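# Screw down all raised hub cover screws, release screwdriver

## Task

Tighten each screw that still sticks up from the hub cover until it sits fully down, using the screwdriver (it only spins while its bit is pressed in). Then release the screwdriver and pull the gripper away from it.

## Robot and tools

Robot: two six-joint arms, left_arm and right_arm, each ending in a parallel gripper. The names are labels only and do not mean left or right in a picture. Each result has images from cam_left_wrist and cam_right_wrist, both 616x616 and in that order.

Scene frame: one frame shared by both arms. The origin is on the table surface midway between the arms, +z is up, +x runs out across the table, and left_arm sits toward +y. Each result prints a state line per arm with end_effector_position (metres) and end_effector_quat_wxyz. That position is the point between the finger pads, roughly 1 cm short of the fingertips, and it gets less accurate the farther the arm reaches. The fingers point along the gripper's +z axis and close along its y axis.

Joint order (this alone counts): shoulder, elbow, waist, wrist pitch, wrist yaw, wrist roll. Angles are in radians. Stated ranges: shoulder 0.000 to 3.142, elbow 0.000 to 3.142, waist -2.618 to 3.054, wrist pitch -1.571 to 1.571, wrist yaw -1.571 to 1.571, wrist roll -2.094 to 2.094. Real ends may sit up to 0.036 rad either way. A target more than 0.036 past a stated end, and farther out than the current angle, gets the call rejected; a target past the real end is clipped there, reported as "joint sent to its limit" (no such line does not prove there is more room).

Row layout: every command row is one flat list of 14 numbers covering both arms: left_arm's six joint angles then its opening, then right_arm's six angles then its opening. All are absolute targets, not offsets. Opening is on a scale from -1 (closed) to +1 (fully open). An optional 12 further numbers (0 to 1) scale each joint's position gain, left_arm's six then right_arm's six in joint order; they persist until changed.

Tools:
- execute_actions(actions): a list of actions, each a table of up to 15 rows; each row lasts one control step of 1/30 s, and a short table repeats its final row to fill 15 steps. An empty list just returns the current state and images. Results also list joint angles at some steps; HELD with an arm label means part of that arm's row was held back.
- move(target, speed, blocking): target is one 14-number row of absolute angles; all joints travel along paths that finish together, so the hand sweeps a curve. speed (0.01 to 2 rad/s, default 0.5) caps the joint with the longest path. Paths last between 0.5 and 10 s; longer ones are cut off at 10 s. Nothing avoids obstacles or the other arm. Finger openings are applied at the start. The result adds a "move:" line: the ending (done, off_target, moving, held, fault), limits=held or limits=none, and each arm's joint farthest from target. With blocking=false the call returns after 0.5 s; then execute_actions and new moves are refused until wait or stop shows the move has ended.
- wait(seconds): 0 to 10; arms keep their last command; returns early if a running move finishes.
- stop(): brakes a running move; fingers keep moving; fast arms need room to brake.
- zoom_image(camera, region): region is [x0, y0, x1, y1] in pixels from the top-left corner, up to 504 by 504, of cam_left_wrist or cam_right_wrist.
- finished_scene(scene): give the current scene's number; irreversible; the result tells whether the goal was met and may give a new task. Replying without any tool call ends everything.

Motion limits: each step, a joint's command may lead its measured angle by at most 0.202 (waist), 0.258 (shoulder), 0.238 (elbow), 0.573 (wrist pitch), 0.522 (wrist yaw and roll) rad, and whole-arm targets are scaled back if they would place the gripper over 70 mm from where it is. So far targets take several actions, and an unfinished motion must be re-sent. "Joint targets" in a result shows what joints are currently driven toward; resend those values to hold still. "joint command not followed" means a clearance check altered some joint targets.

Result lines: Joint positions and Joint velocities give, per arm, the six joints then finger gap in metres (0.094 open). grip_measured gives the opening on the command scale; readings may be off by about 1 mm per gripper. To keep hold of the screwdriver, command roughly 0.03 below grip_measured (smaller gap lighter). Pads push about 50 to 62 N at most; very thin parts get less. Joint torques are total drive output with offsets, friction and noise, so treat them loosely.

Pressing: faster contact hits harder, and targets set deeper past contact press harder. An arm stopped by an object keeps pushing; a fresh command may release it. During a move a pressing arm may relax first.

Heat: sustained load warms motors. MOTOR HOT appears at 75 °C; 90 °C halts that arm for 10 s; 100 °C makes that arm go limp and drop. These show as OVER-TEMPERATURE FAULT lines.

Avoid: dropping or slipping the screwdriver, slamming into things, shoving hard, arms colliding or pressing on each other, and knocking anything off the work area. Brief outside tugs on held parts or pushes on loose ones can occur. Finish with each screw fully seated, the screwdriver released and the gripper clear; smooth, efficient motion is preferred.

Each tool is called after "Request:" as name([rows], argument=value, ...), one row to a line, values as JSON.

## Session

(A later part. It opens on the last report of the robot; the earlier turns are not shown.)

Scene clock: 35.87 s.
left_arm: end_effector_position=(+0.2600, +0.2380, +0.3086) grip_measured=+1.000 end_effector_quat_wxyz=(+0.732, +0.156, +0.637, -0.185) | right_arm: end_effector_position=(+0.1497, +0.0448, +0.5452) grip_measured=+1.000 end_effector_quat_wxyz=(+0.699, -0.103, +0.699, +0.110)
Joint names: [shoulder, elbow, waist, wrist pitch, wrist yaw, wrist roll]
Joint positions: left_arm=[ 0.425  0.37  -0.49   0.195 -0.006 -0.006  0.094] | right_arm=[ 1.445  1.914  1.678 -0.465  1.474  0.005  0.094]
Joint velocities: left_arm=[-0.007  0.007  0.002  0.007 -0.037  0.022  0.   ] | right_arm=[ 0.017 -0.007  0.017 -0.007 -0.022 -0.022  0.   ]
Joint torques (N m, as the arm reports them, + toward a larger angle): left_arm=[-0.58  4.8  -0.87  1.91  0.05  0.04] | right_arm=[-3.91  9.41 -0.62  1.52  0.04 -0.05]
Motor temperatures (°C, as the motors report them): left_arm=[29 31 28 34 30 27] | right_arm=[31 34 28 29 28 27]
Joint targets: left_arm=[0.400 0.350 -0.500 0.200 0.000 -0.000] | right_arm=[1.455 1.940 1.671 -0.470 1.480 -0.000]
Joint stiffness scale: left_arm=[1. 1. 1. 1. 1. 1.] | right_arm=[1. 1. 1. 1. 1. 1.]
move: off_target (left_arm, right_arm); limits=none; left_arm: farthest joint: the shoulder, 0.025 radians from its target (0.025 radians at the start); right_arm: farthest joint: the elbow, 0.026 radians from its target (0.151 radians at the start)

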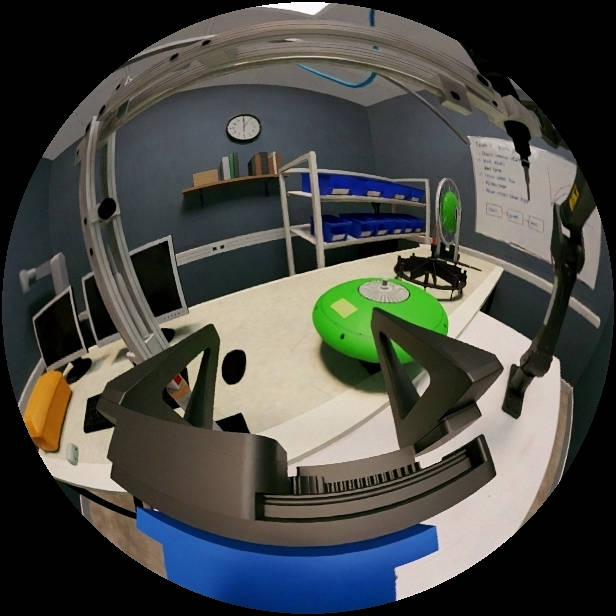

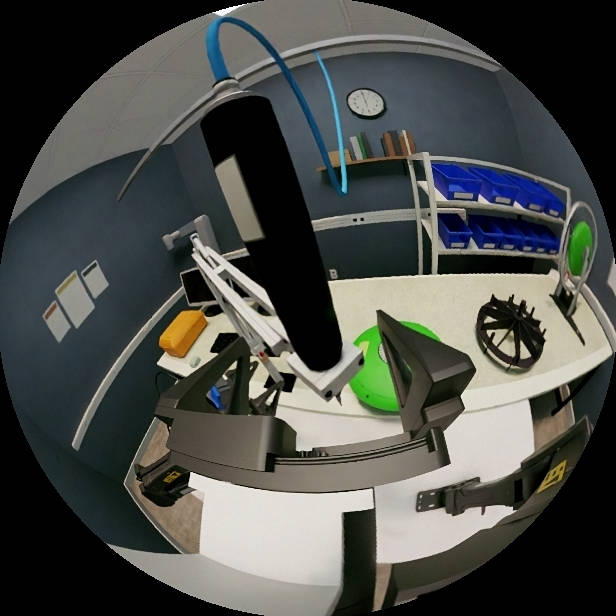

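Request:
move(target=[0.4, 0.35, -0.5, 0.2, 0.0, 0.0, 1.0, 1.472, 1.957, 1.615, -0.475, 1.413, 0.0, 0.3], speed=0.2)

Scene clock: 37.53 s.
left_arm: end_effector_position=(+0.2600, +0.2380, +0.3086) grip_measured=+1.000 end_effector_quat_wxyz=(+0.732, +0.156, +0.637, -0.185) | right_arm: end_effector_position=(+0.1633, +0.0469, +0.5493) grip_measured=+0.302 end_effector_quat_wxyz=(+0.699, -0.097, +0.699, +0.115)
Joint names: [shoulder, elbow, waist, wrist pitch, wrist yaw, wrist roll]
Joint positions: left_arm=[ 0.425  0.37  -0.49   0.195 -0.006 -0.006  0.094] | right_arm=[ 1.453  1.934  1.623 -0.461  1.42   0.005  0.061]
Joint velocities: left_arm=[-0.007 -0.007  0.012 -0.007 -0.022 -0.007  0.   ] | right_arm=[ 0.002  0.012  0.007  0.037  0.037 -0.037  0.001]
Joint torques (N m, as the arm reports them, + toward a larger angle): left_arm=[-0.59  4.81 -0.89  1.88  0.06  0.04] | right_arm=[-3.34  9.21 -0.67  1.46 -0.08 -0.04]
Motor temperatures (°C, as the motors report them): left_arm=[29 32 28 34 30 27] | right_arm=[31 34 28 30 28 27]
Joint targets: left_arm=[0.400 0.350 -0.500 0.200 -0.000 0.000] | right_arm=[1.472 1.957 1.615 -0.475 1.413 0.000]
Joint stiffness scale: left_arm=[1. 1. 1. 1. 1. 1.] | right_arm=[1. 1. 1. 1. 1. 1.]
move: off_target (left_arm, right_arm); limits=none; left_arm: farthest joint: the shoulder, 0.025 radians from its target (0.025 radians at the start); right_arm: farthest joint: the elbow, 0.023 radians from its target (0.043 radians at the start)

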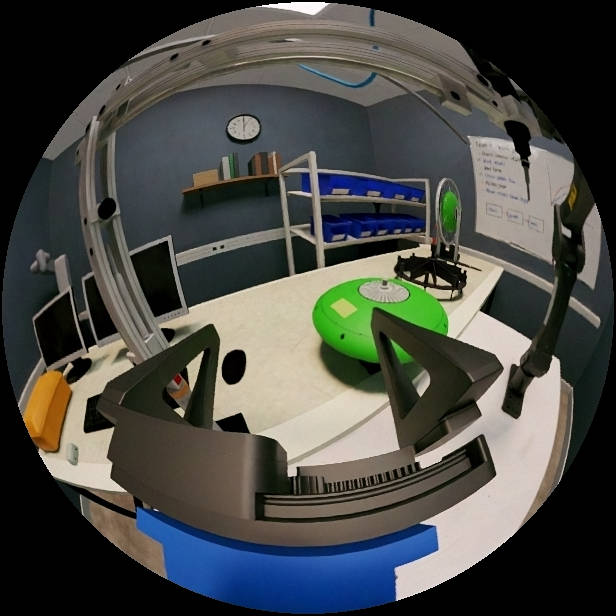

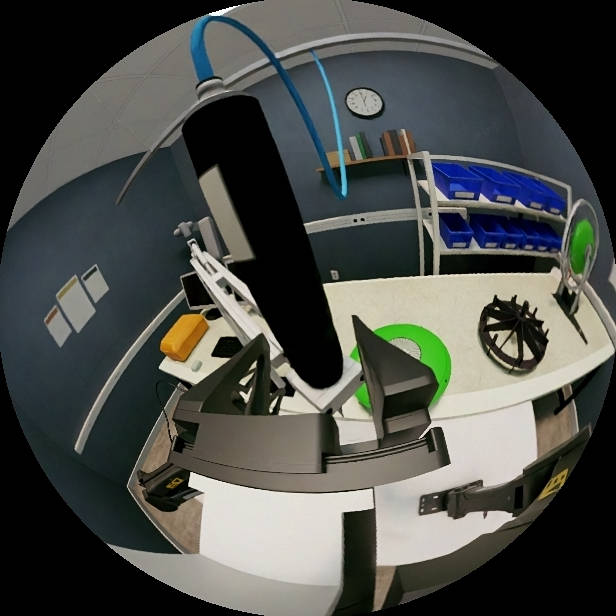

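Request:
execute_actions([
  [[0.4, 0.35, -0.5, 0.2, 0.0, 0.0, 1.0, 1.486, 1.957, 1.615, -0.49, 1.413, 0.0, 0.1]],
  [[0.4, 0.35, -0.5, 0.2, 0.0, 0.0, 1.0, 1.486, 1.957, 1.615, -0.49, 1.413, 0.0, -0.05],[0.4, 0.35, -0.5, 0.2, 0.0, 0.0, 1.0, 1.486, 1.957, 1.615, -0.49, 1.413, 0.0, -0.08],[0.4, 0.35, -0.5, 0.2, 0.0, 0.0, 1.0, 1.486, 1.957, 1.615, -0.49, 1.413, 0.0, -0.11],[0.4, 0.35, -0.5, 0.2, 0.0, 0.0, 1.0, 1.486, 1.957, 1.615, -0.49, 1.413, 0.0, -0.14],[0.4, 0.35, -0.5, 0.2, 0.0, 0.0, 1.0, 1.486, 1.957, 1.615, -0.49, 1.413, 0.0, -0.17],[0.4, 0.35, -0.5, 0.2, 0.0, 0.0, 1.0, 1.486, 1.957, 1.615, -0.49, 1.413, 0.0, -0.20],[0.4, 0.35, -0.5, 0.2, 0.0, 0.0, 1.0, 1.486, 1.957, 1.615, -0.49, 1.413, 0.0, -0.23]],
])

Scene clock: 39.07 s.
left_arm: end_effector_position=(+0.2600, +0.2380, +0.3086) grip_measured=+1.000 end_effector_quat_wxyz=(+0.732, +0.156, +0.637, -0.185) | right_arm: end_effector_position=(+0.1629, +0.0537, +0.5439) grip_measured=-0.213 end_effector_quat_wxyz=(+0.699, -0.105, +0.700, +0.104)
Joint names: [shoulder, elbow, waist, wrist pitch, wrist yaw, wrist roll]
Joint positions: left_arm=[ 0.425  0.37  -0.49   0.195 -0.006 -0.006  0.094] | right_arm=[ 1.47   1.934  1.621 -0.47   1.422  0.004  0.037]
Joint velocities: left_arm=[-0.007 -0.007  0.007 -0.022 -0.037  0.007  0.   ] | right_arm=[ 0.007  0.002 -0.022 -0.037 -0.051  0.037 -0.001]
Joint torques (N m, as the arm reports them, + toward a larger angle): left_arm=[-0.62  4.75 -0.83  1.9   0.05  0.06] | right_arm=[-3.88  9.3  -0.52  1.4  -0.09 -0.05]
Motor temperatures (°C, as the motors report them): left_arm=[29 32 28 35 30 27] | right_arm=[31 34 28 30 28 27]
Joint targets: left_arm=[0.400 0.350 -0.500 0.200 0.000 -0.000] | right_arm=[1.486 1.957 1.615 -0.490 1.413 -0.000]
Joint stiffness scale: left_arm=[1. 1. 1. 1. 1. 1.] | right_arm=[1. 1. 1. 1. 1. 1.]
Step readings (joint positions; steps 1 to 15: 1st action; 16 to 30: 2nd action):
0: left_arm=[0.425 0.370 -0.490 0.195 -0.006 -0.006] | right_arm=[1.453 1.934 1.623 -0.461 1.420 0.005]
1: left_arm=[0.425 0.370 -0.490 0.195 -0.006 -0.006] | right_arm=[1.454 1.934 1.623 -0.462 1.420 0.005]
2: left_arm=[0.425 0.370 -0.490 0.195 -0.006 -0.006] | right_arm=[1.455 1.934 1.623 -0.462 1.420 0.005]
4: left_arm=[0.425 0.370 -0.490 0.195 -0.006 -0.006] | right_arm=[1.460 1.934 1.623 -0.463 1.420 0.005]
8: left_arm=[0.425 0.370 -0.490 0.195 -0.006 -0.006] | right_arm=[1.469 1.934 1.623 -0.467 1.421 0.005]
15: left_arm=[0.425 0.370 -0.490 0.195 -0.006 -0.006] | right_arm=[1.470 1.934 1.623 -0.468 1.420 0.005]
16: left_arm=[0.425 0.370 -0.490 0.195 -0.006 -0.006] | right_arm=[1.470 1.934 1.622 -0.469 1.424 0.005]
17: left_arm=[0.425 0.370 -0.490 0.195 -0.006 -0.006] | right_arm=[1.470 1.934 1.622 -0.469 1.425 0.005]
19: left_arm=[0.425 0.370 -0.490 0.195 -0.006 -0.006] | right_arm=[1.470 1.934 1.621 -0.469 1.424 0.005]
23: left_arm=[0.425 0.370 -0.490 0.195 -0.006 -0.006] | right_arm=[1.470 1.934 1.621 -0.470 1.422 0.004]
30: Joint positions above

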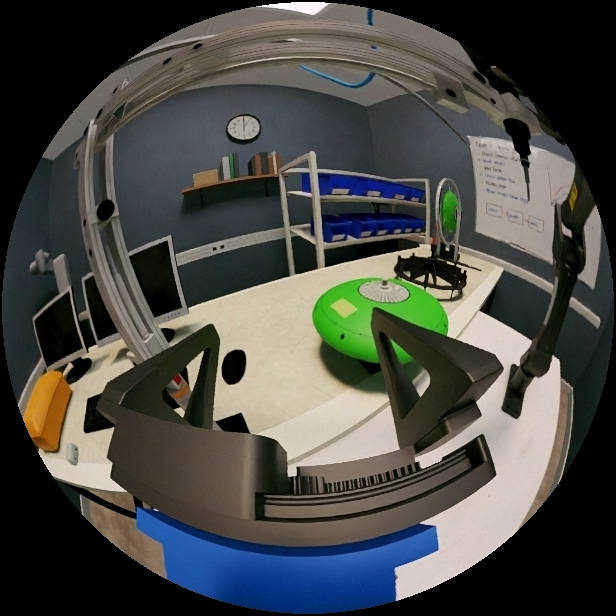

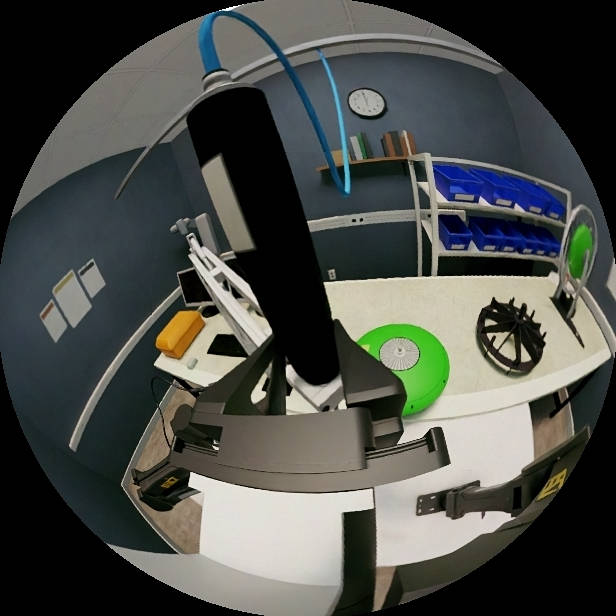

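Request:
move(target=[0.67, 0.18, -0.61, 0.163, 0.0, 0.0, 1.0, 1.335, 1.47, 1.13, -0.145, 0.685, 0.0, -0.25], speed=0.4)

Scene clock: 42.73 s.
left_arm: end_effector_position=(+0.2631, +0.1992, +0.1583) grip_measured=+1.000 end_effector_quat_wxyz=(+0.577, +0.233, +0.762, -0.179) | right_arm: end_effector_position=(+0.2736, +0.0929, +0.4658) grip_measured=-0.217 end_effector_quat_wxyz=(+0.680, -0.186, +0.685, +0.182)
Joint names: [shoulder, elbow, waist, wrist pitch, wrist yaw, wrist roll]
Joint positions: left_arm=[ 0.656  0.198 -0.6    0.185 -0.006 -0.006  0.094] | right_arm=[ 1.358  1.488  1.136 -0.14   0.707  0.003  0.037]
Joint velocities: left_arm=[-0.022  0.002 -0.002  0.022 -0.095 -0.037  0.   ] | right_arm=[-0.012  0.012 -0.022  0.066  0.022  0.066 -0.001]
Joint torques (N m, as the arm reports them, + toward a larger angle): left_arm=[ 1.2   4.97 -0.9   1.66  0.03  0.05] | right_arm=[-7.31  7.26 -0.43  2.07 -0.24 -0.01]
Motor temperatures (°C, as the motors report them): left_arm=[29 32 28 35 30 27] | right_arm=[31 34 28 30 28 27]
Joint targets: left_arm=[0.670 0.180 -0.610 0.163 0.000 -0.000] | right_arm=[1.335 1.470 1.130 -0.145 0.685 0.000]
Joint stiffness scale: left_arm=[1. 1. 1. 1. 1. 1.] | right_arm=[1. 1. 1. 1. 1. 1.]
move: off_target (left_arm, right_arm); limits=none; left_arm: farthest joint: the wrist pitch, 0.022 radians from its target (0.032 radians at the start); right_arm: farthest joint: the shoulder, 0.023 radians from its target (0.135 radians at the start)

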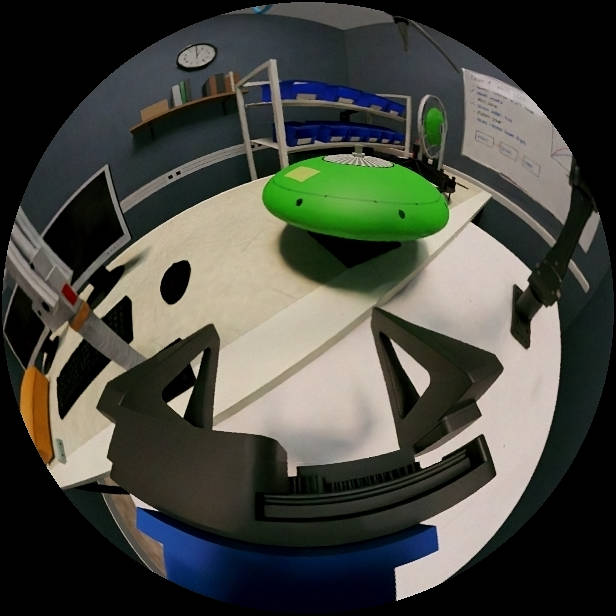

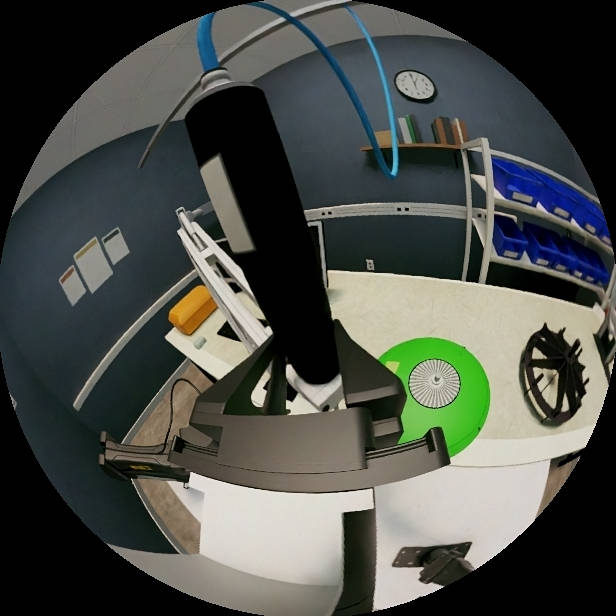

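Request:
zoom_image(camera="cam_left_wrist", region=[250, 130, 460, 250])

Region (250, 130, 460, 250) of cam_left_wrist's 616x616 image, scaled by 2.400, with more detail than that image has; it fills the top 288 rows of this view, and the rest is white.

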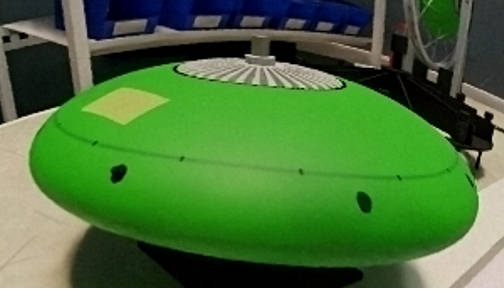

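Request:
move(target=[0.67, 0.18, -0.61, 0.163, 0.0, 0.0, 1.0, 1.555, 1.28, 0.692, 0.25, -0.09, 0.0, -0.25], speed=0.4)

Scene clock: 45.80 s.
left_arm: end_effector_position=(+0.2631, +0.1992, +0.1583) grip_measured=+1.000 end_effector_quat_wxyz=(+0.577, +0.233, +0.762, -0.179) | right_arm: end_effector_position=(+0.3783, +0.1243, +0.3901) grip_measured=-0.217 end_effector_quat_wxyz=(+0.651, -0.297, +0.631, +0.299)
Joint names: [shoulder, elbow, waist, wrist pitch, wrist yaw, wrist roll]
Joint positions: left_arm=[ 0.656  0.198 -0.6    0.185 -0.006 -0.006  0.094] | right_arm=[ 1.537  1.301  0.7    0.262 -0.073 -0.007  0.037]
Joint velocities: left_arm=[-0.012  0.002 -0.002 -0.022  0.037 -0.007  0.   ] | right_arm=[-0.002 -0.007  0.007 -0.037 -0.139 -0.051  0.001]
Joint torques (N m, as the arm reports them, + toward a larger angle): left_arm=[ 1.18  4.96 -0.85  1.66  0.06  0.06] | right_arm=[-6.58  7.62 -0.59  2.16 -0.16  0.09]
Motor temperatures (°C, as the motors report them): left_arm=[29 32 28 35 30 27] | right_arm=[31 34 28 30 28 27]
Joint targets: left_arm=[0.670 0.180 -0.610 0.163 -0.000 0.000] | right_arm=[1.555 1.280 0.692 0.250 -0.090 0.000]
Joint stiffness scale: left_arm=[1. 1. 1. 1. 1. 1.] | right_arm=[1. 1. 1. 1. 1. 1.]
move: off_target (left_arm, right_arm); limits=none; left_arm: farthest joint: the wrist pitch, 0.022 radians from its target (0.022 radians at the start); right_arm: farthest joint: the elbow, 0.021 radians from its target (0.208 radians at the start)

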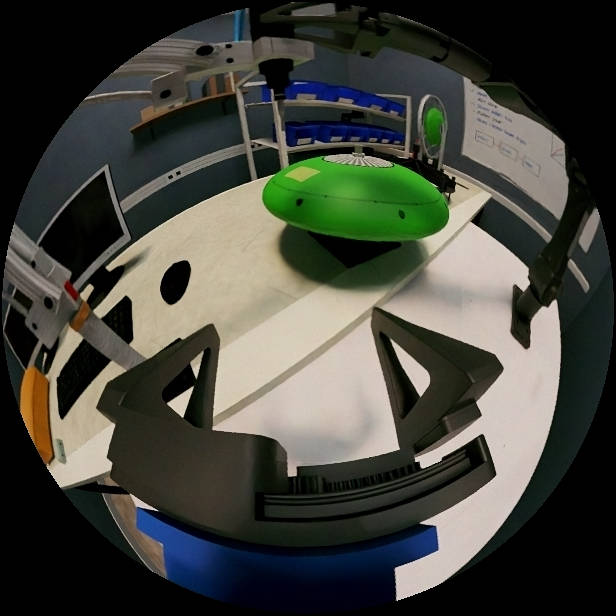

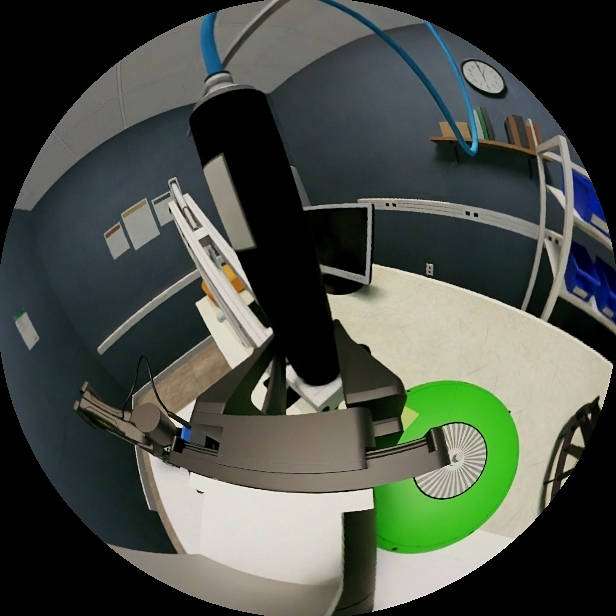

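Request:
move(target=[0.67, 0.18, -0.61, 0.163, 0.0, 0.0, 1.0, 1.584, 1.097, 0.692, 0.44, -0.08, 0.0, -0.25], speed=0.2)

Request:
zoom_image(camera="cam_left_wrist", region=[240, 100, 360, 230])

Scene clock: 47.83 s.
left_arm: end_effector_position=(+0.2631, +0.1992, +0.1583) grip_measured=+1.000 end_effector_quat_wxyz=(+0.577, +0.233, +0.762, -0.179) | right_arm: end_effector_position=(+0.3789, +0.1253, +0.3407) grip_measured=-0.217 end_effector_quat_wxyz=(+0.652, -0.296, +0.630, +0.301)
Joint names: [shoulder, elbow, waist, wrist pitch, wrist yaw, wrist roll]
Joint positions: left_arm=[ 0.656  0.198 -0.6    0.185 -0.006 -0.006  0.094] | right_arm=[ 1.561  1.122  0.7    0.47  -0.074 -0.006  0.037]
Joint velocities: left_arm=[-0.002 -0.007 -0.002 -0.051  0.007 -0.066  0.   ] | right_arm=[ 0.002 -0.017  0.017  0.007  0.051 -0.095  0.   ]
Joint torques (N m, as the arm reports them, + toward a larger angle): left_arm=[ 1.25  5.   -0.9   1.65  0.05  0.05] | right_arm=[-6.42  7.41 -0.77  1.94 -0.06  0.06]
Motor temperatures (°C, as the motors report them): left_arm=[29 32 28 35 30 27] | right_arm=[31 34 28 30 28 27]
Joint targets: left_arm=[0.670 0.180 -0.610 0.163 0.000 -0.000] | right_arm=[1.584 1.097 0.692 0.440 -0.080 -0.000]
Joint stiffness scale: left_arm=[1. 1. 1. 1. 1. 1.] | right_arm=[1. 1. 1. 1. 1. 1.]
move: off_target (left_arm, right_arm); limits=none; left_arm: farthest joint: the wrist pitch, 0.022 radians from its target (0.022 radians at the start); right_arm: farthest joint: the wrist pitch, 0.030 radians from its target (0.178 radians at the start)

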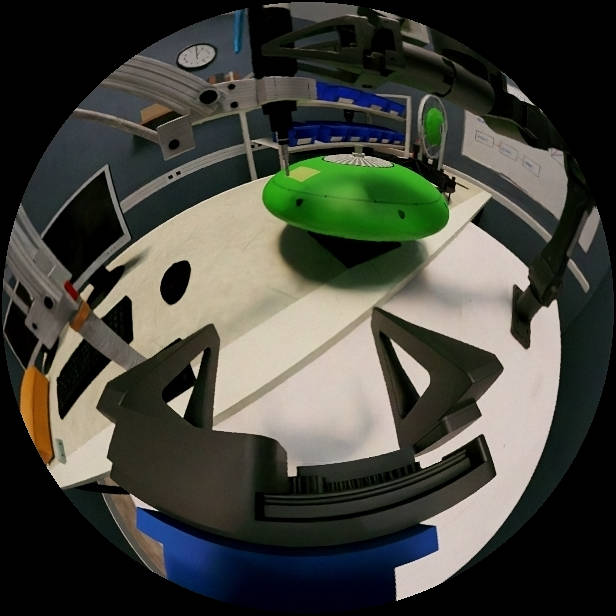

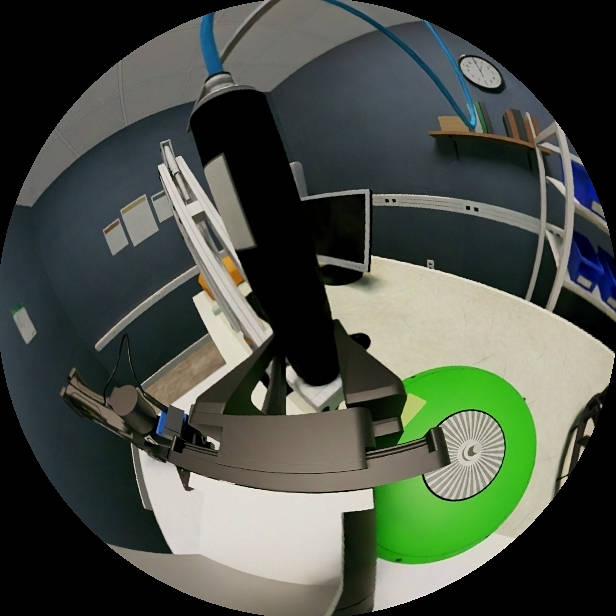

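Region (240, 100, 360, 230) of cam_left_wrist's 616x616 image, scaled by 3.877, with more detail than that image has; it fills the left 465 columns of this view, and the rest is white.

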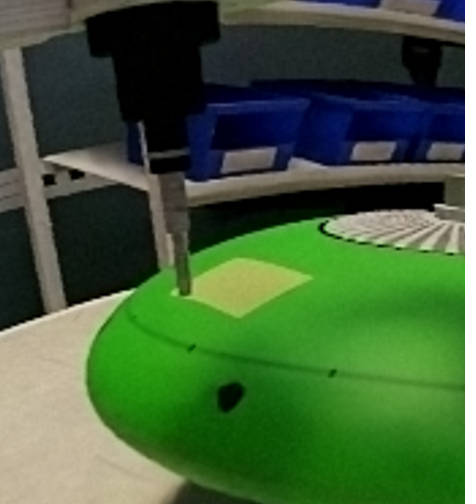

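Request:
move(target=[0.87, 0.44, -0.27, -0.18, 0.0, 0.0, -1.0, 1.518, 1.013, 0.713, 0.49, -0.05, 0.0, -0.25], speed=0.35)

Scene clock: 51.07 s.
left_arm: end_effector_position=(+0.3056, +0.2837, +0.1268) grip_measured=-0.992 end_effector_quat_wxyz=(+0.463, +0.122, +0.876, -0.066) | right_arm: end_effector_position=(+0.3736, +0.1164, +0.3258) grip_measured=-0.217 end_effector_quat_wxyz=(+0.654, -0.291, +0.634, +0.294)
Joint names: [shoulder, elbow, waist, wrist pitch, wrist yaw, wrist roll]
Joint positions: left_arm=[ 0.855  0.411 -0.279 -0.154 -0.003 -0.006  0.   ] | right_arm=[ 1.533  1.039  0.703  0.523 -0.051 -0.006  0.037]
Joint velocities: left_arm=[ 0.007  0.002 -0.007 -0.022  0.007 -0.022  0.001] | right_arm=[-0.017 -0.007 -0.007  0.022  0.066  0.022 -0.   ]
Joint torques (N m, as the arm reports them, + toward a larger angle): left_arm=[0.17 7.95 0.76 1.45 0.01 0.05] | right_arm=[-9.01  7.1   0.76  1.9   0.01  0.08]
Motor temperatures (°C, as the motors report them): left_arm=[28 32 28 35 30 27] | right_arm=[32 34 28 31 28 27]
Joint targets: left_arm=[0.870 0.440 -0.270 -0.180 -0.000 0.000] | right_arm=[1.518 1.013 0.713 0.490 -0.050 -0.000]
Joint stiffness scale: left_arm=[1. 1. 1. 1. 1. 1.] | right_arm=[1. 1. 1. 1. 1. 1.]
move: off_target (left_arm, right_arm); limits=none; left_arm: farthest joint: the elbow, 0.029 radians from its target (0.242 radians at the start); right_arm: farthest joint: the wrist pitch, 0.033 radians from its target (0.020 radians at the start)

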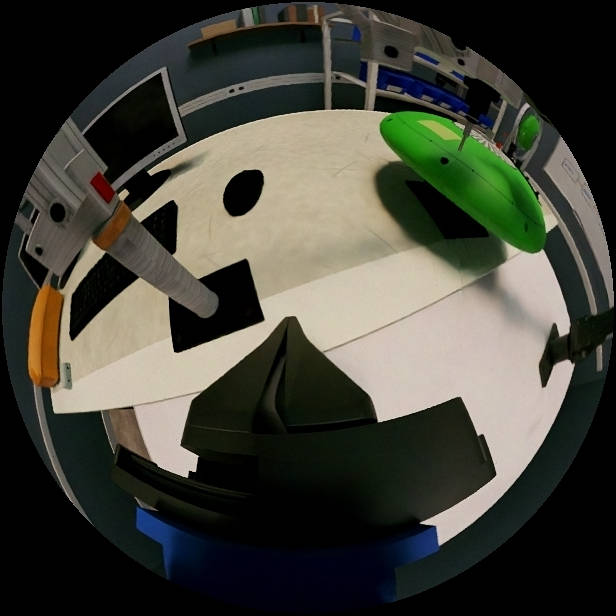

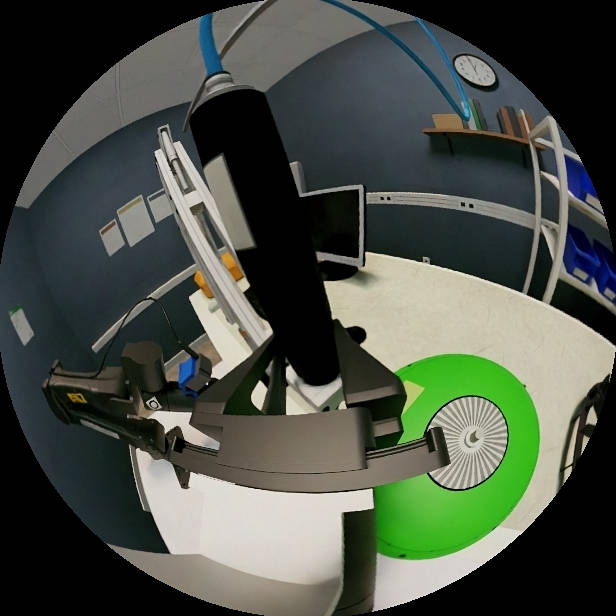

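Request:
zoom_image(camera="cam_left_wrist", region=[400, 80, 520, 200])

Region (400, 80, 520, 200) of cam_left_wrist's 616x616 image, scaled by 4.200, with more detail than that image has.

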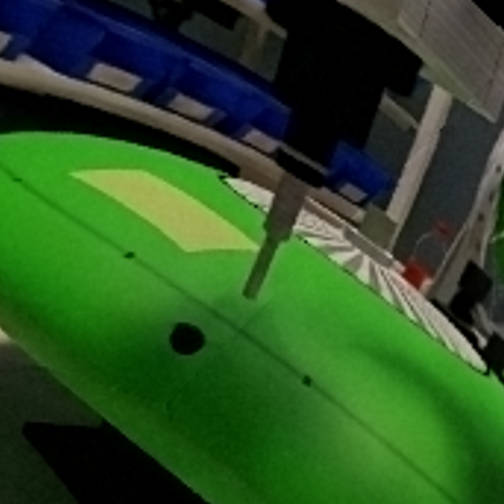

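Request:
move(target=[0.87, 0.44, -0.88, -0.18, 0.0, 0.0, -1.0, 1.584, 1.013, 0.594, 0.52, -0.215, 0.0, -0.25], speed=0.5)

Scene clock: 54.30 s.
left_arm: end_effector_position=(+0.2105, +0.1371, +0.1267) grip_measured=-0.992 end_effector_quat_wxyz=(+0.423, +0.372, +0.802, -0.199) | right_arm: end_effector_position=(+0.3911, +0.1031, +0.3196) grip_measured=-0.217 end_effector_quat_wxyz=(+0.645, -0.311, +0.624, +0.313)
Joint names: [shoulder, elbow, waist, wrist pitch, wrist yaw, wrist roll]
Joint positions: left_arm=[ 0.855  0.411 -0.871 -0.155 -0.001 -0.006  0.   ] | right_arm=[ 1.559  1.039  0.604  0.549 -0.212 -0.004  0.037]
Joint velocities: left_arm=[ 0.002 -0.027 -0.007 -0.022  0.051 -0.051  0.001] | right_arm=[-0.012 -0.007 -0.012 -0.051 -0.022 -0.081  0.   ]
Joint torques (N m, as the arm reports them, + toward a larger angle): left_arm=[ 0.17  7.94 -0.76  1.41  0.    0.04] | right_arm=[-6.22  7.01 -0.87  1.96 -0.01  0.06]
Motor temperatures (°C, as the motors report them): left_arm=[28 33 28 35 30 27] | right_arm=[32 34 28 31 28 27]
Joint targets: left_arm=[0.870 0.440 -0.880 -0.180 0.000 -0.000] | right_arm=[1.584 1.013 0.594 0.520 -0.215 0.000]
Joint stiffness scale: left_arm=[1. 1. 1. 1. 1. 1.] | right_arm=[1. 1. 1. 1. 1. 1.]
move: off_target (left_arm, right_arm); limits=none; left_arm: farthest joint: the elbow, 0.029 radians from its target (0.029 radians at the start); right_arm: farthest joint: the wrist pitch, 0.029 radians from its target (0.003 radians at the start)

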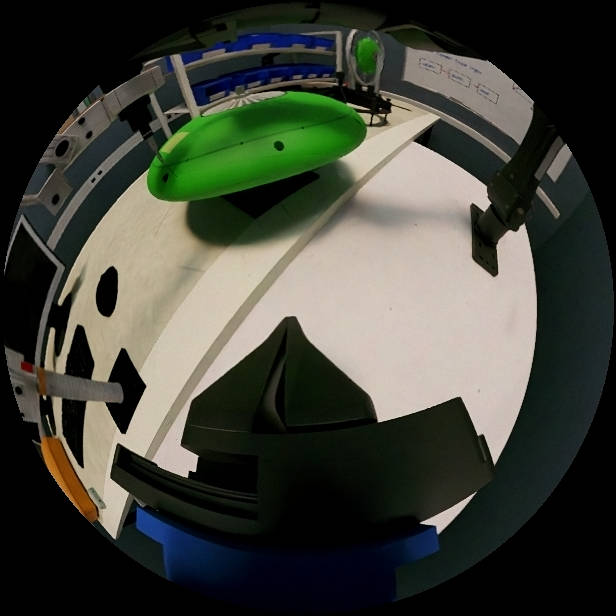

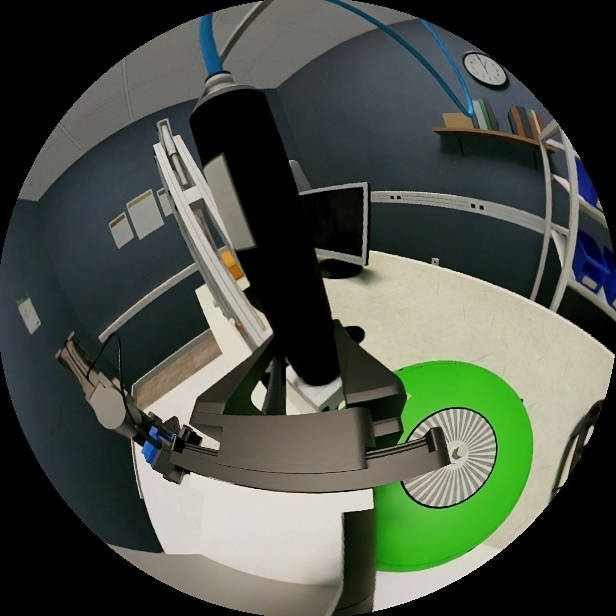

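Request:
zoom_image(camera="cam_left_wrist", region=[110, 100, 210, 200])

Region (110, 100, 210, 200) of cam_left_wrist's 616x616 image, scaled by 5.040, with more detail than that image has.

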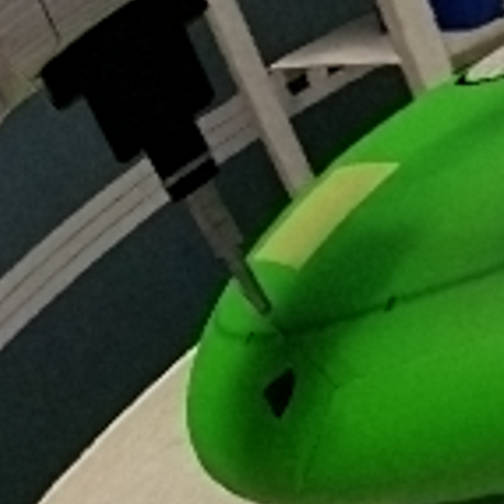

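Request:
move(target=[0.87, 0.44, -0.88, -0.18, 0.0, 0.0, -1.0, 1.603, 0.999, 0.629, 0.553, -0.19, 0.0, -0.25], speed=0.1)

Request:
zoom_image(camera="cam_left_wrist", region=[130, 130, 200, 200])

Scene clock: 56.23 s.
left_arm: end_effector_position=(+0.2105, +0.1371, +0.1267) grip_measured=-0.992 end_effector_quat_wxyz=(+0.423, +0.372, +0.802, -0.199) | right_arm: end_effector_position=(+0.3898, +0.1089, +0.3118) grip_measured=-0.217 end_effector_quat_wxyz=(+0.645, -0.310, +0.625, +0.312)
Joint names: [shoulder, elbow, waist, wrist pitch, wrist yaw, wrist roll]
Joint positions: left_arm=[ 0.855  0.411 -0.871 -0.155 -0.001 -0.006  0.   ] | right_arm=[ 1.578  1.025  0.621  0.581 -0.193 -0.004  0.037]
Joint velocities: left_arm=[ 0.007 -0.012  0.002 -0.007 -0.007  0.095  0.   ] | right_arm=[ 0.002 -0.017 -0.007 -0.007  0.081 -0.007  0.   ]
Joint torques (N m, as the arm reports them, + toward a larger angle): left_arm=[ 0.16  7.99 -0.72  1.43 -0.02  0.04] | right_arm=[-6.53  6.94  0.66  1.97 -0.01  0.03]
Motor temperatures (°C, as the motors report them): left_arm=[28 33 28 35 30 27] | right_arm=[32 33 28 31 28 27]
Joint targets: left_arm=[0.870 0.440 -0.880 -0.180 0.000 -0.000] | right_arm=[1.603 0.999 0.629 0.553 -0.190 -0.000]
Joint stiffness scale: left_arm=[1. 1. 1. 1. 1. 1.] | right_arm=[1. 1. 1. 1. 1. 1.]
move: off_target (left_arm, right_arm); limits=none; left_arm: farthest joint: the elbow, 0.029 radians from its target (0.029 radians at the start); right_arm: farthest joint: the wrist pitch, 0.028 radians from its target (0.004 radians at the start)

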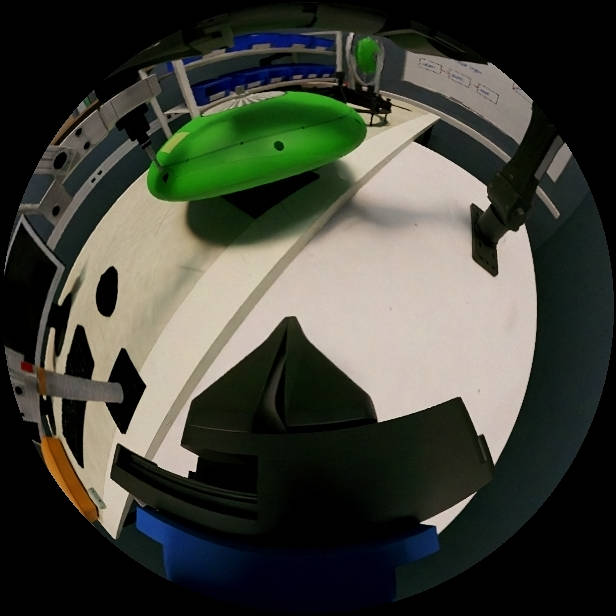

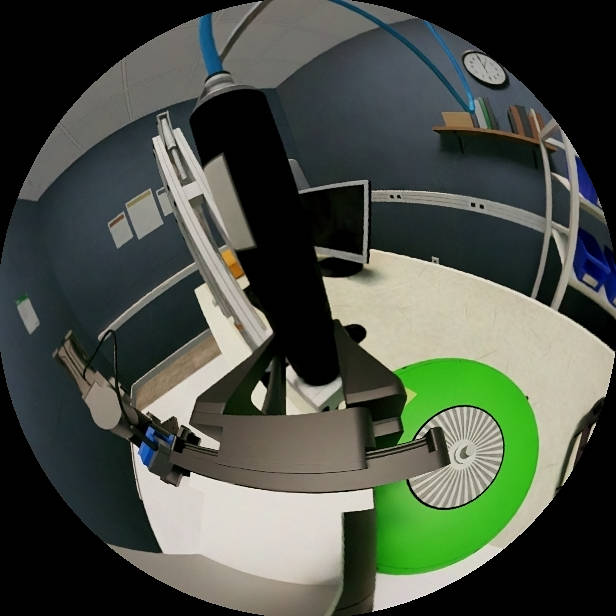

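Region (130, 130, 200, 200) of cam_left_wrist's 616x616 image, scaled by 7.200, with more detail than that image has.

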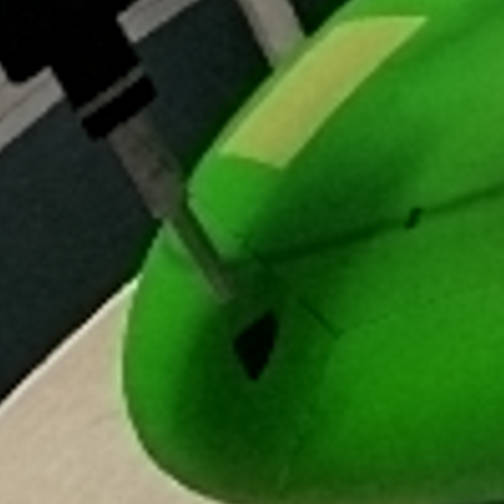

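Request:
move(target=[0.87, 0.44, -0.27, -0.18, 0.0, 0.0, -1.0, 1.603, 0.999, 0.629, 0.553, -0.19, 0.0, -0.25], speed=0.8)

Request:
zoom_image(camera="cam_left_wrist", region=[415, 115, 485, 185])

Scene clock: 57.70 s.
left_arm: end_effector_position=(+0.3055, +0.2837, +0.1267) grip_measured=-0.992 end_effector_quat_wxyz=(+0.462, +0.122, +0.876, -0.067) | right_arm: end_effector_position=(+0.3898, +0.1088, +0.3119) grip_measured=-0.217 end_effector_quat_wxyz=(+0.646, -0.310, +0.624, +0.312)
Joint names: [shoulder, elbow, waist, wrist pitch, wrist yaw, wrist roll]
Joint positions: left_arm=[ 0.855  0.411 -0.279 -0.155 -0.002 -0.006  0.   ] | right_arm=[ 1.578  1.025  0.621  0.583 -0.193 -0.005  0.037]
Joint velocities: left_arm=[ 0.022 -0.012 -0.012 -0.051 -0.154  0.037  0.   ] | right_arm=[ 0.002 -0.007 -0.007  0.022  0.007  0.051  0.   ]
Joint torques (N m, as the arm reports them, + toward a larger angle): left_arm=[ 0.2   7.9   0.71  1.42 -0.01  0.05] | right_arm=[-6.48  7.02  0.69  1.95  0.04  0.05]
Motor temperatures (°C, as the motors report them): left_arm=[28 33 28 35 30 27] | right_arm=[32 33 28 31 28 27]
Joint targets: left_arm=[0.870 0.440 -0.270 -0.180 -0.000 -0.000] | right_arm=[1.603 0.999 0.629 0.553 -0.190 -0.000]
Joint stiffness scale: left_arm=[1. 1. 1. 1. 1. 1.] | right_arm=[1. 1. 1. 1. 1. 1.]
move: off_target (left_arm, right_arm); limits=none; left_arm: farthest joint: the elbow, 0.029 radians from its target (0.029 radians at the start); right_arm: farthest joint: the wrist pitch, 0.030 radians from its target (0.028 radians at the start)

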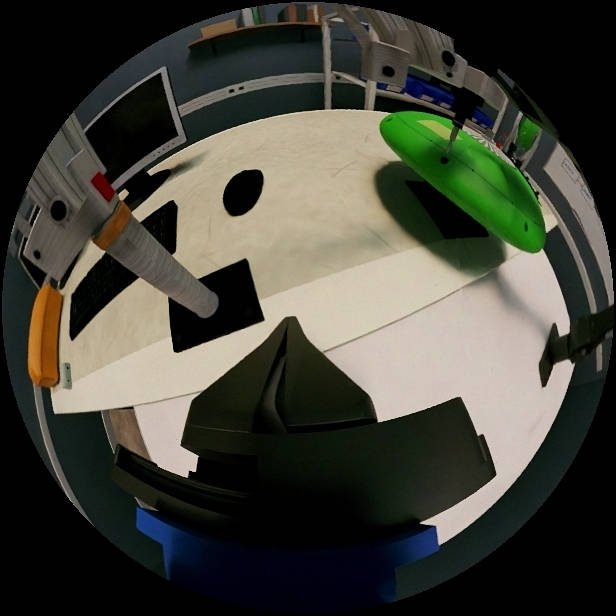

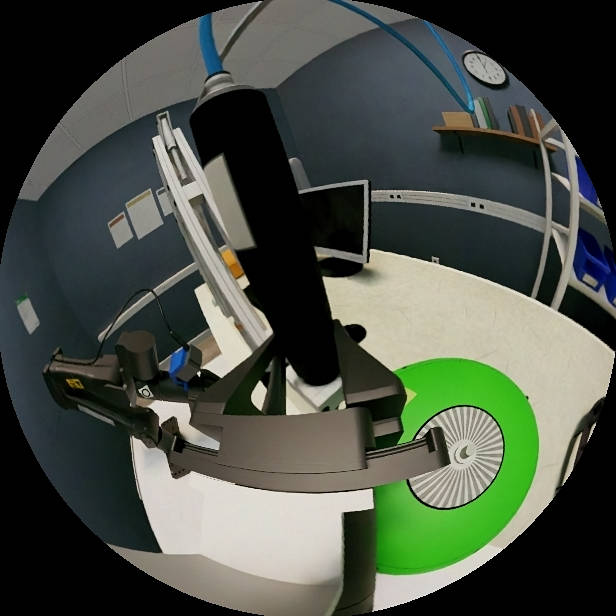

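Region (415, 115, 485, 185) of cam_left_wrist's 616x616 image, scaled by 7.200, with more detail than that image has.

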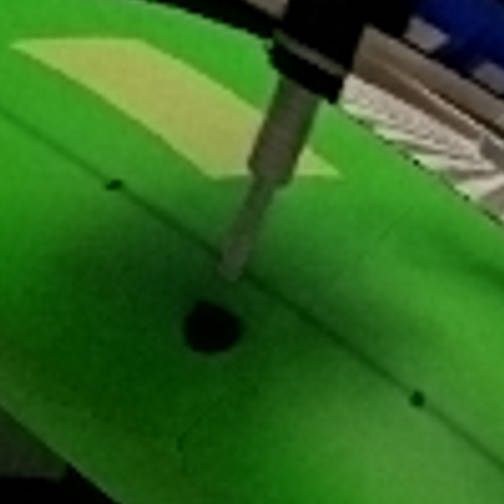

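Request:
move(target=[0.87, 0.44, -0.27, -0.18, 0.0, 0.0, -1.0, 1.610, 0.977, 0.629, 0.58, -0.19, 0.0, -0.25], speed=0.04)

Request:
zoom_image(camera="cam_left_wrist", region=[415, 115, 485, 185])

Scene clock: 60.13 s.
left_arm: end_effector_position=(+0.3055, +0.2837, +0.1267) grip_measured=-0.992 end_effector_quat_wxyz=(+0.462, +0.122, +0.876, -0.067) | right_arm: end_effector_position=(+0.3889, +0.1073, +0.3073) grip_measured=-0.217 end_effector_quat_wxyz=(+0.647, -0.308, +0.624, +0.312)
Joint names: [shoulder, elbow, waist, wrist pitch, wrist yaw, wrist roll]
Joint positions: left_arm=[ 0.855  0.411 -0.279 -0.155 -0.002 -0.006  0.   ] | right_arm=[ 1.578  1.003  0.621  0.607 -0.189 -0.004  0.037]
Joint velocities: left_arm=[-0.012  0.012 -0.007 -0.037  0.022  0.066  0.001] | right_arm=[ 0.002 -0.002 -0.017  0.007  0.037  0.007 -0.001]
Joint torques (N m, as the arm reports them, + toward a larger angle): left_arm=[0.2  7.91 0.75 1.44 0.02 0.04] | right_arm=[-5.92  7.01  0.58  2.    0.    0.05]
Motor temperatures (°C, as the motors report them): left_arm=[28 34 28 35 30 27] | right_arm=[32 33 28 31 28 27]
Joint targets: left_arm=[0.870 0.440 -0.270 -0.180 0.000 -0.000] | right_arm=[1.610 0.977 0.629 0.580 -0.190 0.000]
Joint stiffness scale: left_arm=[1. 1. 1. 1. 1. 1.] | right_arm=[1. 1. 1. 1. 1. 1.]
move: off_target (left_arm, right_arm); limits=none; left_arm: farthest joint: the elbow, 0.029 radians from its target (0.029 radians at the start); right_arm: farthest joint: the shoulder, 0.032 radians from its target (0.032 radians at the start)

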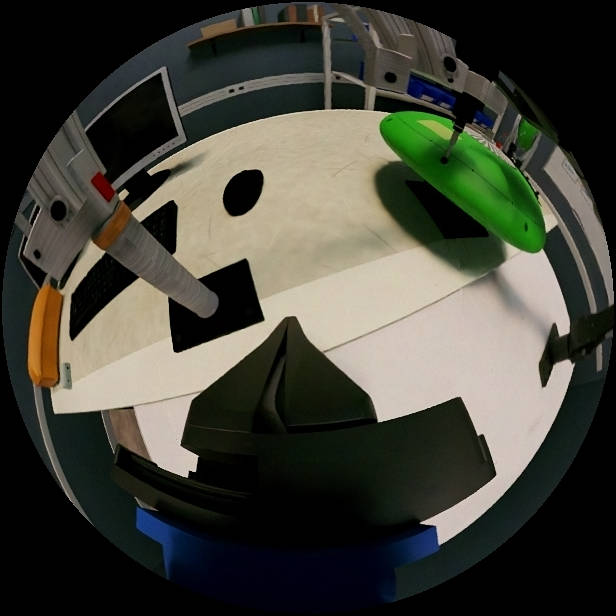

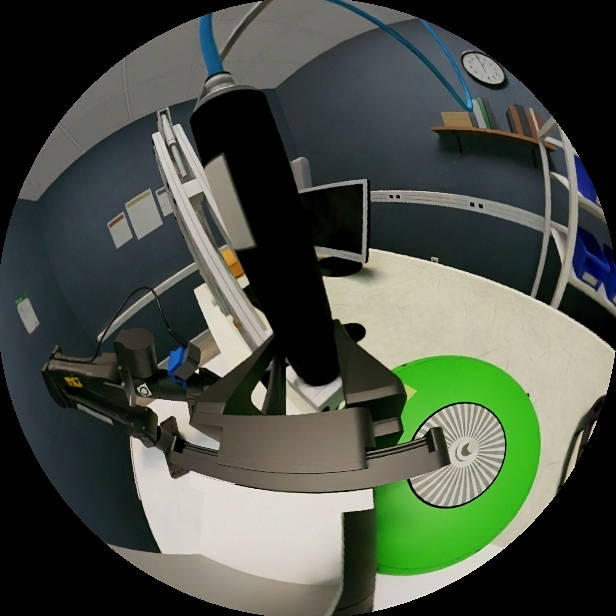

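Region (415, 115, 485, 185) of cam_left_wrist's 616x616 image, scaled by 7.200, with more detail than that image has.

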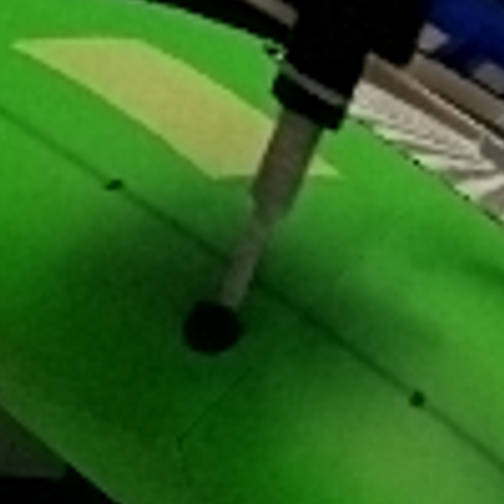

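Request:
execute_actions([
  [[0.87, 0.44, -0.27, -0.18, 0.0, 0.0, -1.0, 1.622, 0.977, 0.629, 0.586, -0.19, 0.0, -0.25],[0.87, 0.44, -0.27, -0.18, 0.0, 0.0, -1.0, 1.622, 0.977, 0.629, 0.586, -0.19, 0.0, -0.25],[0.87, 0.44, -0.27, -0.18, 0.0, 0.0, -1.0, 1.611, 0.977, 0.629, 0.586, -0.19, 0.0, -0.25]],
])

Request:
zoom_image(camera="cam_left_wrist", region=[415, 115, 485, 185])

Scene clock: 61.03 s.
left_arm: end_effector_position=(+0.3055, +0.2837, +0.1267) grip_measured=-0.992 end_effector_quat_wxyz=(+0.462, +0.122, +0.876, -0.067) | right_arm: end_effector_position=(+0.3895, +0.1089, +0.3050) grip_measured=-0.217 end_effector_quat_wxyz=(+0.646, -0.309, +0.624, +0.312)
Joint names: [shoulder, elbow, waist, wrist pitch, wrist yaw, wrist roll]
Joint positions: left_arm=[ 0.855  0.411 -0.279 -0.155 -0.002 -0.006  0.   ] | right_arm=[ 1.587  1.003  0.622  0.615 -0.19  -0.004  0.037]
Joint velocities: left_arm=[-0.002 -0.017  0.007 -0.007 -0.022 -0.007 -0.   ] | right_arm=[-0.022  0.007 -0.007 -0.022 -0.022  0.022 -0.   ]
Joint torques (N m, as the arm reports them, + toward a larger angle): left_arm=[0.27 7.96 0.67 1.43 0.01 0.04] | right_arm=[-6.51  6.84  0.51  1.94 -0.02  0.05]
Motor temperatures (°C, as the motors report them): left_arm=[28 34 28 35 30 27] | right_arm=[32 33 28 31 28 27]
Joint targets: left_arm=[0.870 0.440 -0.270 -0.180 -0.000 0.000] | right_arm=[1.611 0.977 0.629 0.586 -0.190 0.000]
Joint stiffness scale: left_arm=[1. 1. 1. 1. 1. 1.] | right_arm=[1. 1. 1. 1. 1. 1.]
Step readings (joint positions):
0: left_arm=[0.855 0.411 -0.279 -0.155 -0.002 -0.006] | right_arm=[1.578 1.003 0.621 0.607 -0.189 -0.004]
1: left_arm=[0.855 0.411 -0.279 -0.155 -0.002 -0.006] | right_arm=[1.580 1.003 0.621 0.608 -0.189 -0.004]
2: left_arm=[0.855 0.411 -0.279 -0.155 -0.002 -0.006] | right_arm=[1.583 1.003 0.621 0.611 -0.190 -0.004]
4: left_arm=[0.855 0.411 -0.279 -0.155 -0.002 -0.006] | right_arm=[1.586 1.003 0.622 0.615 -0.190 -0.004]
8: left_arm=[0.855 0.411 -0.279 -0.155 -0.002 -0.006] | right_arm=[1.587 1.003 0.622 0.615 -0.190 -0.004]
15: Joint positions above

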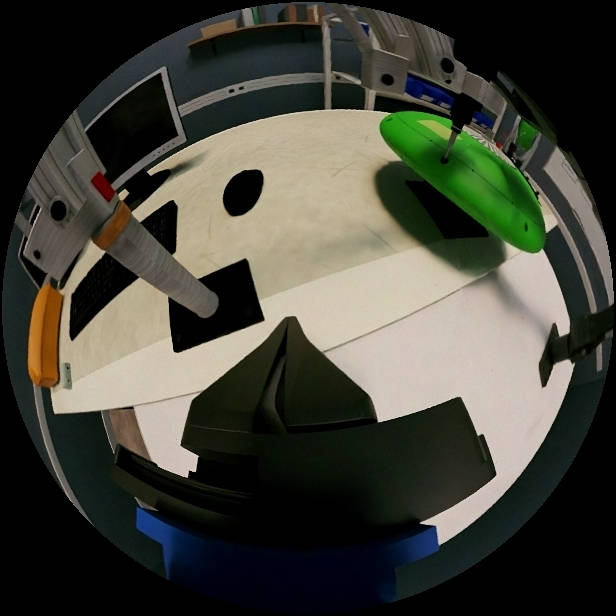

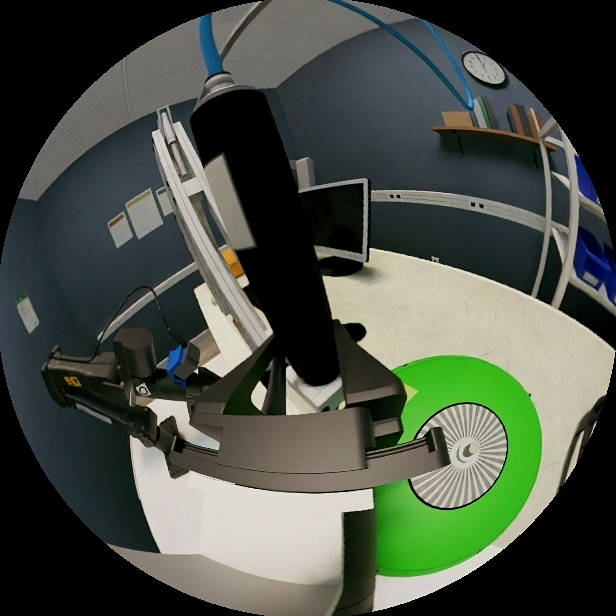

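Region (415, 115, 485, 185) of cam_left_wrist's 616x616 image, scaled by 7.200, with more detail than that image has.

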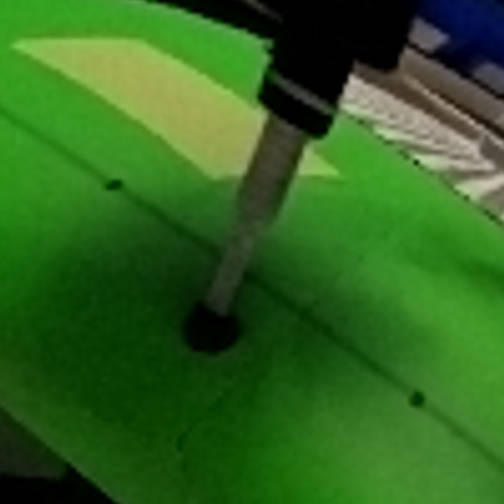

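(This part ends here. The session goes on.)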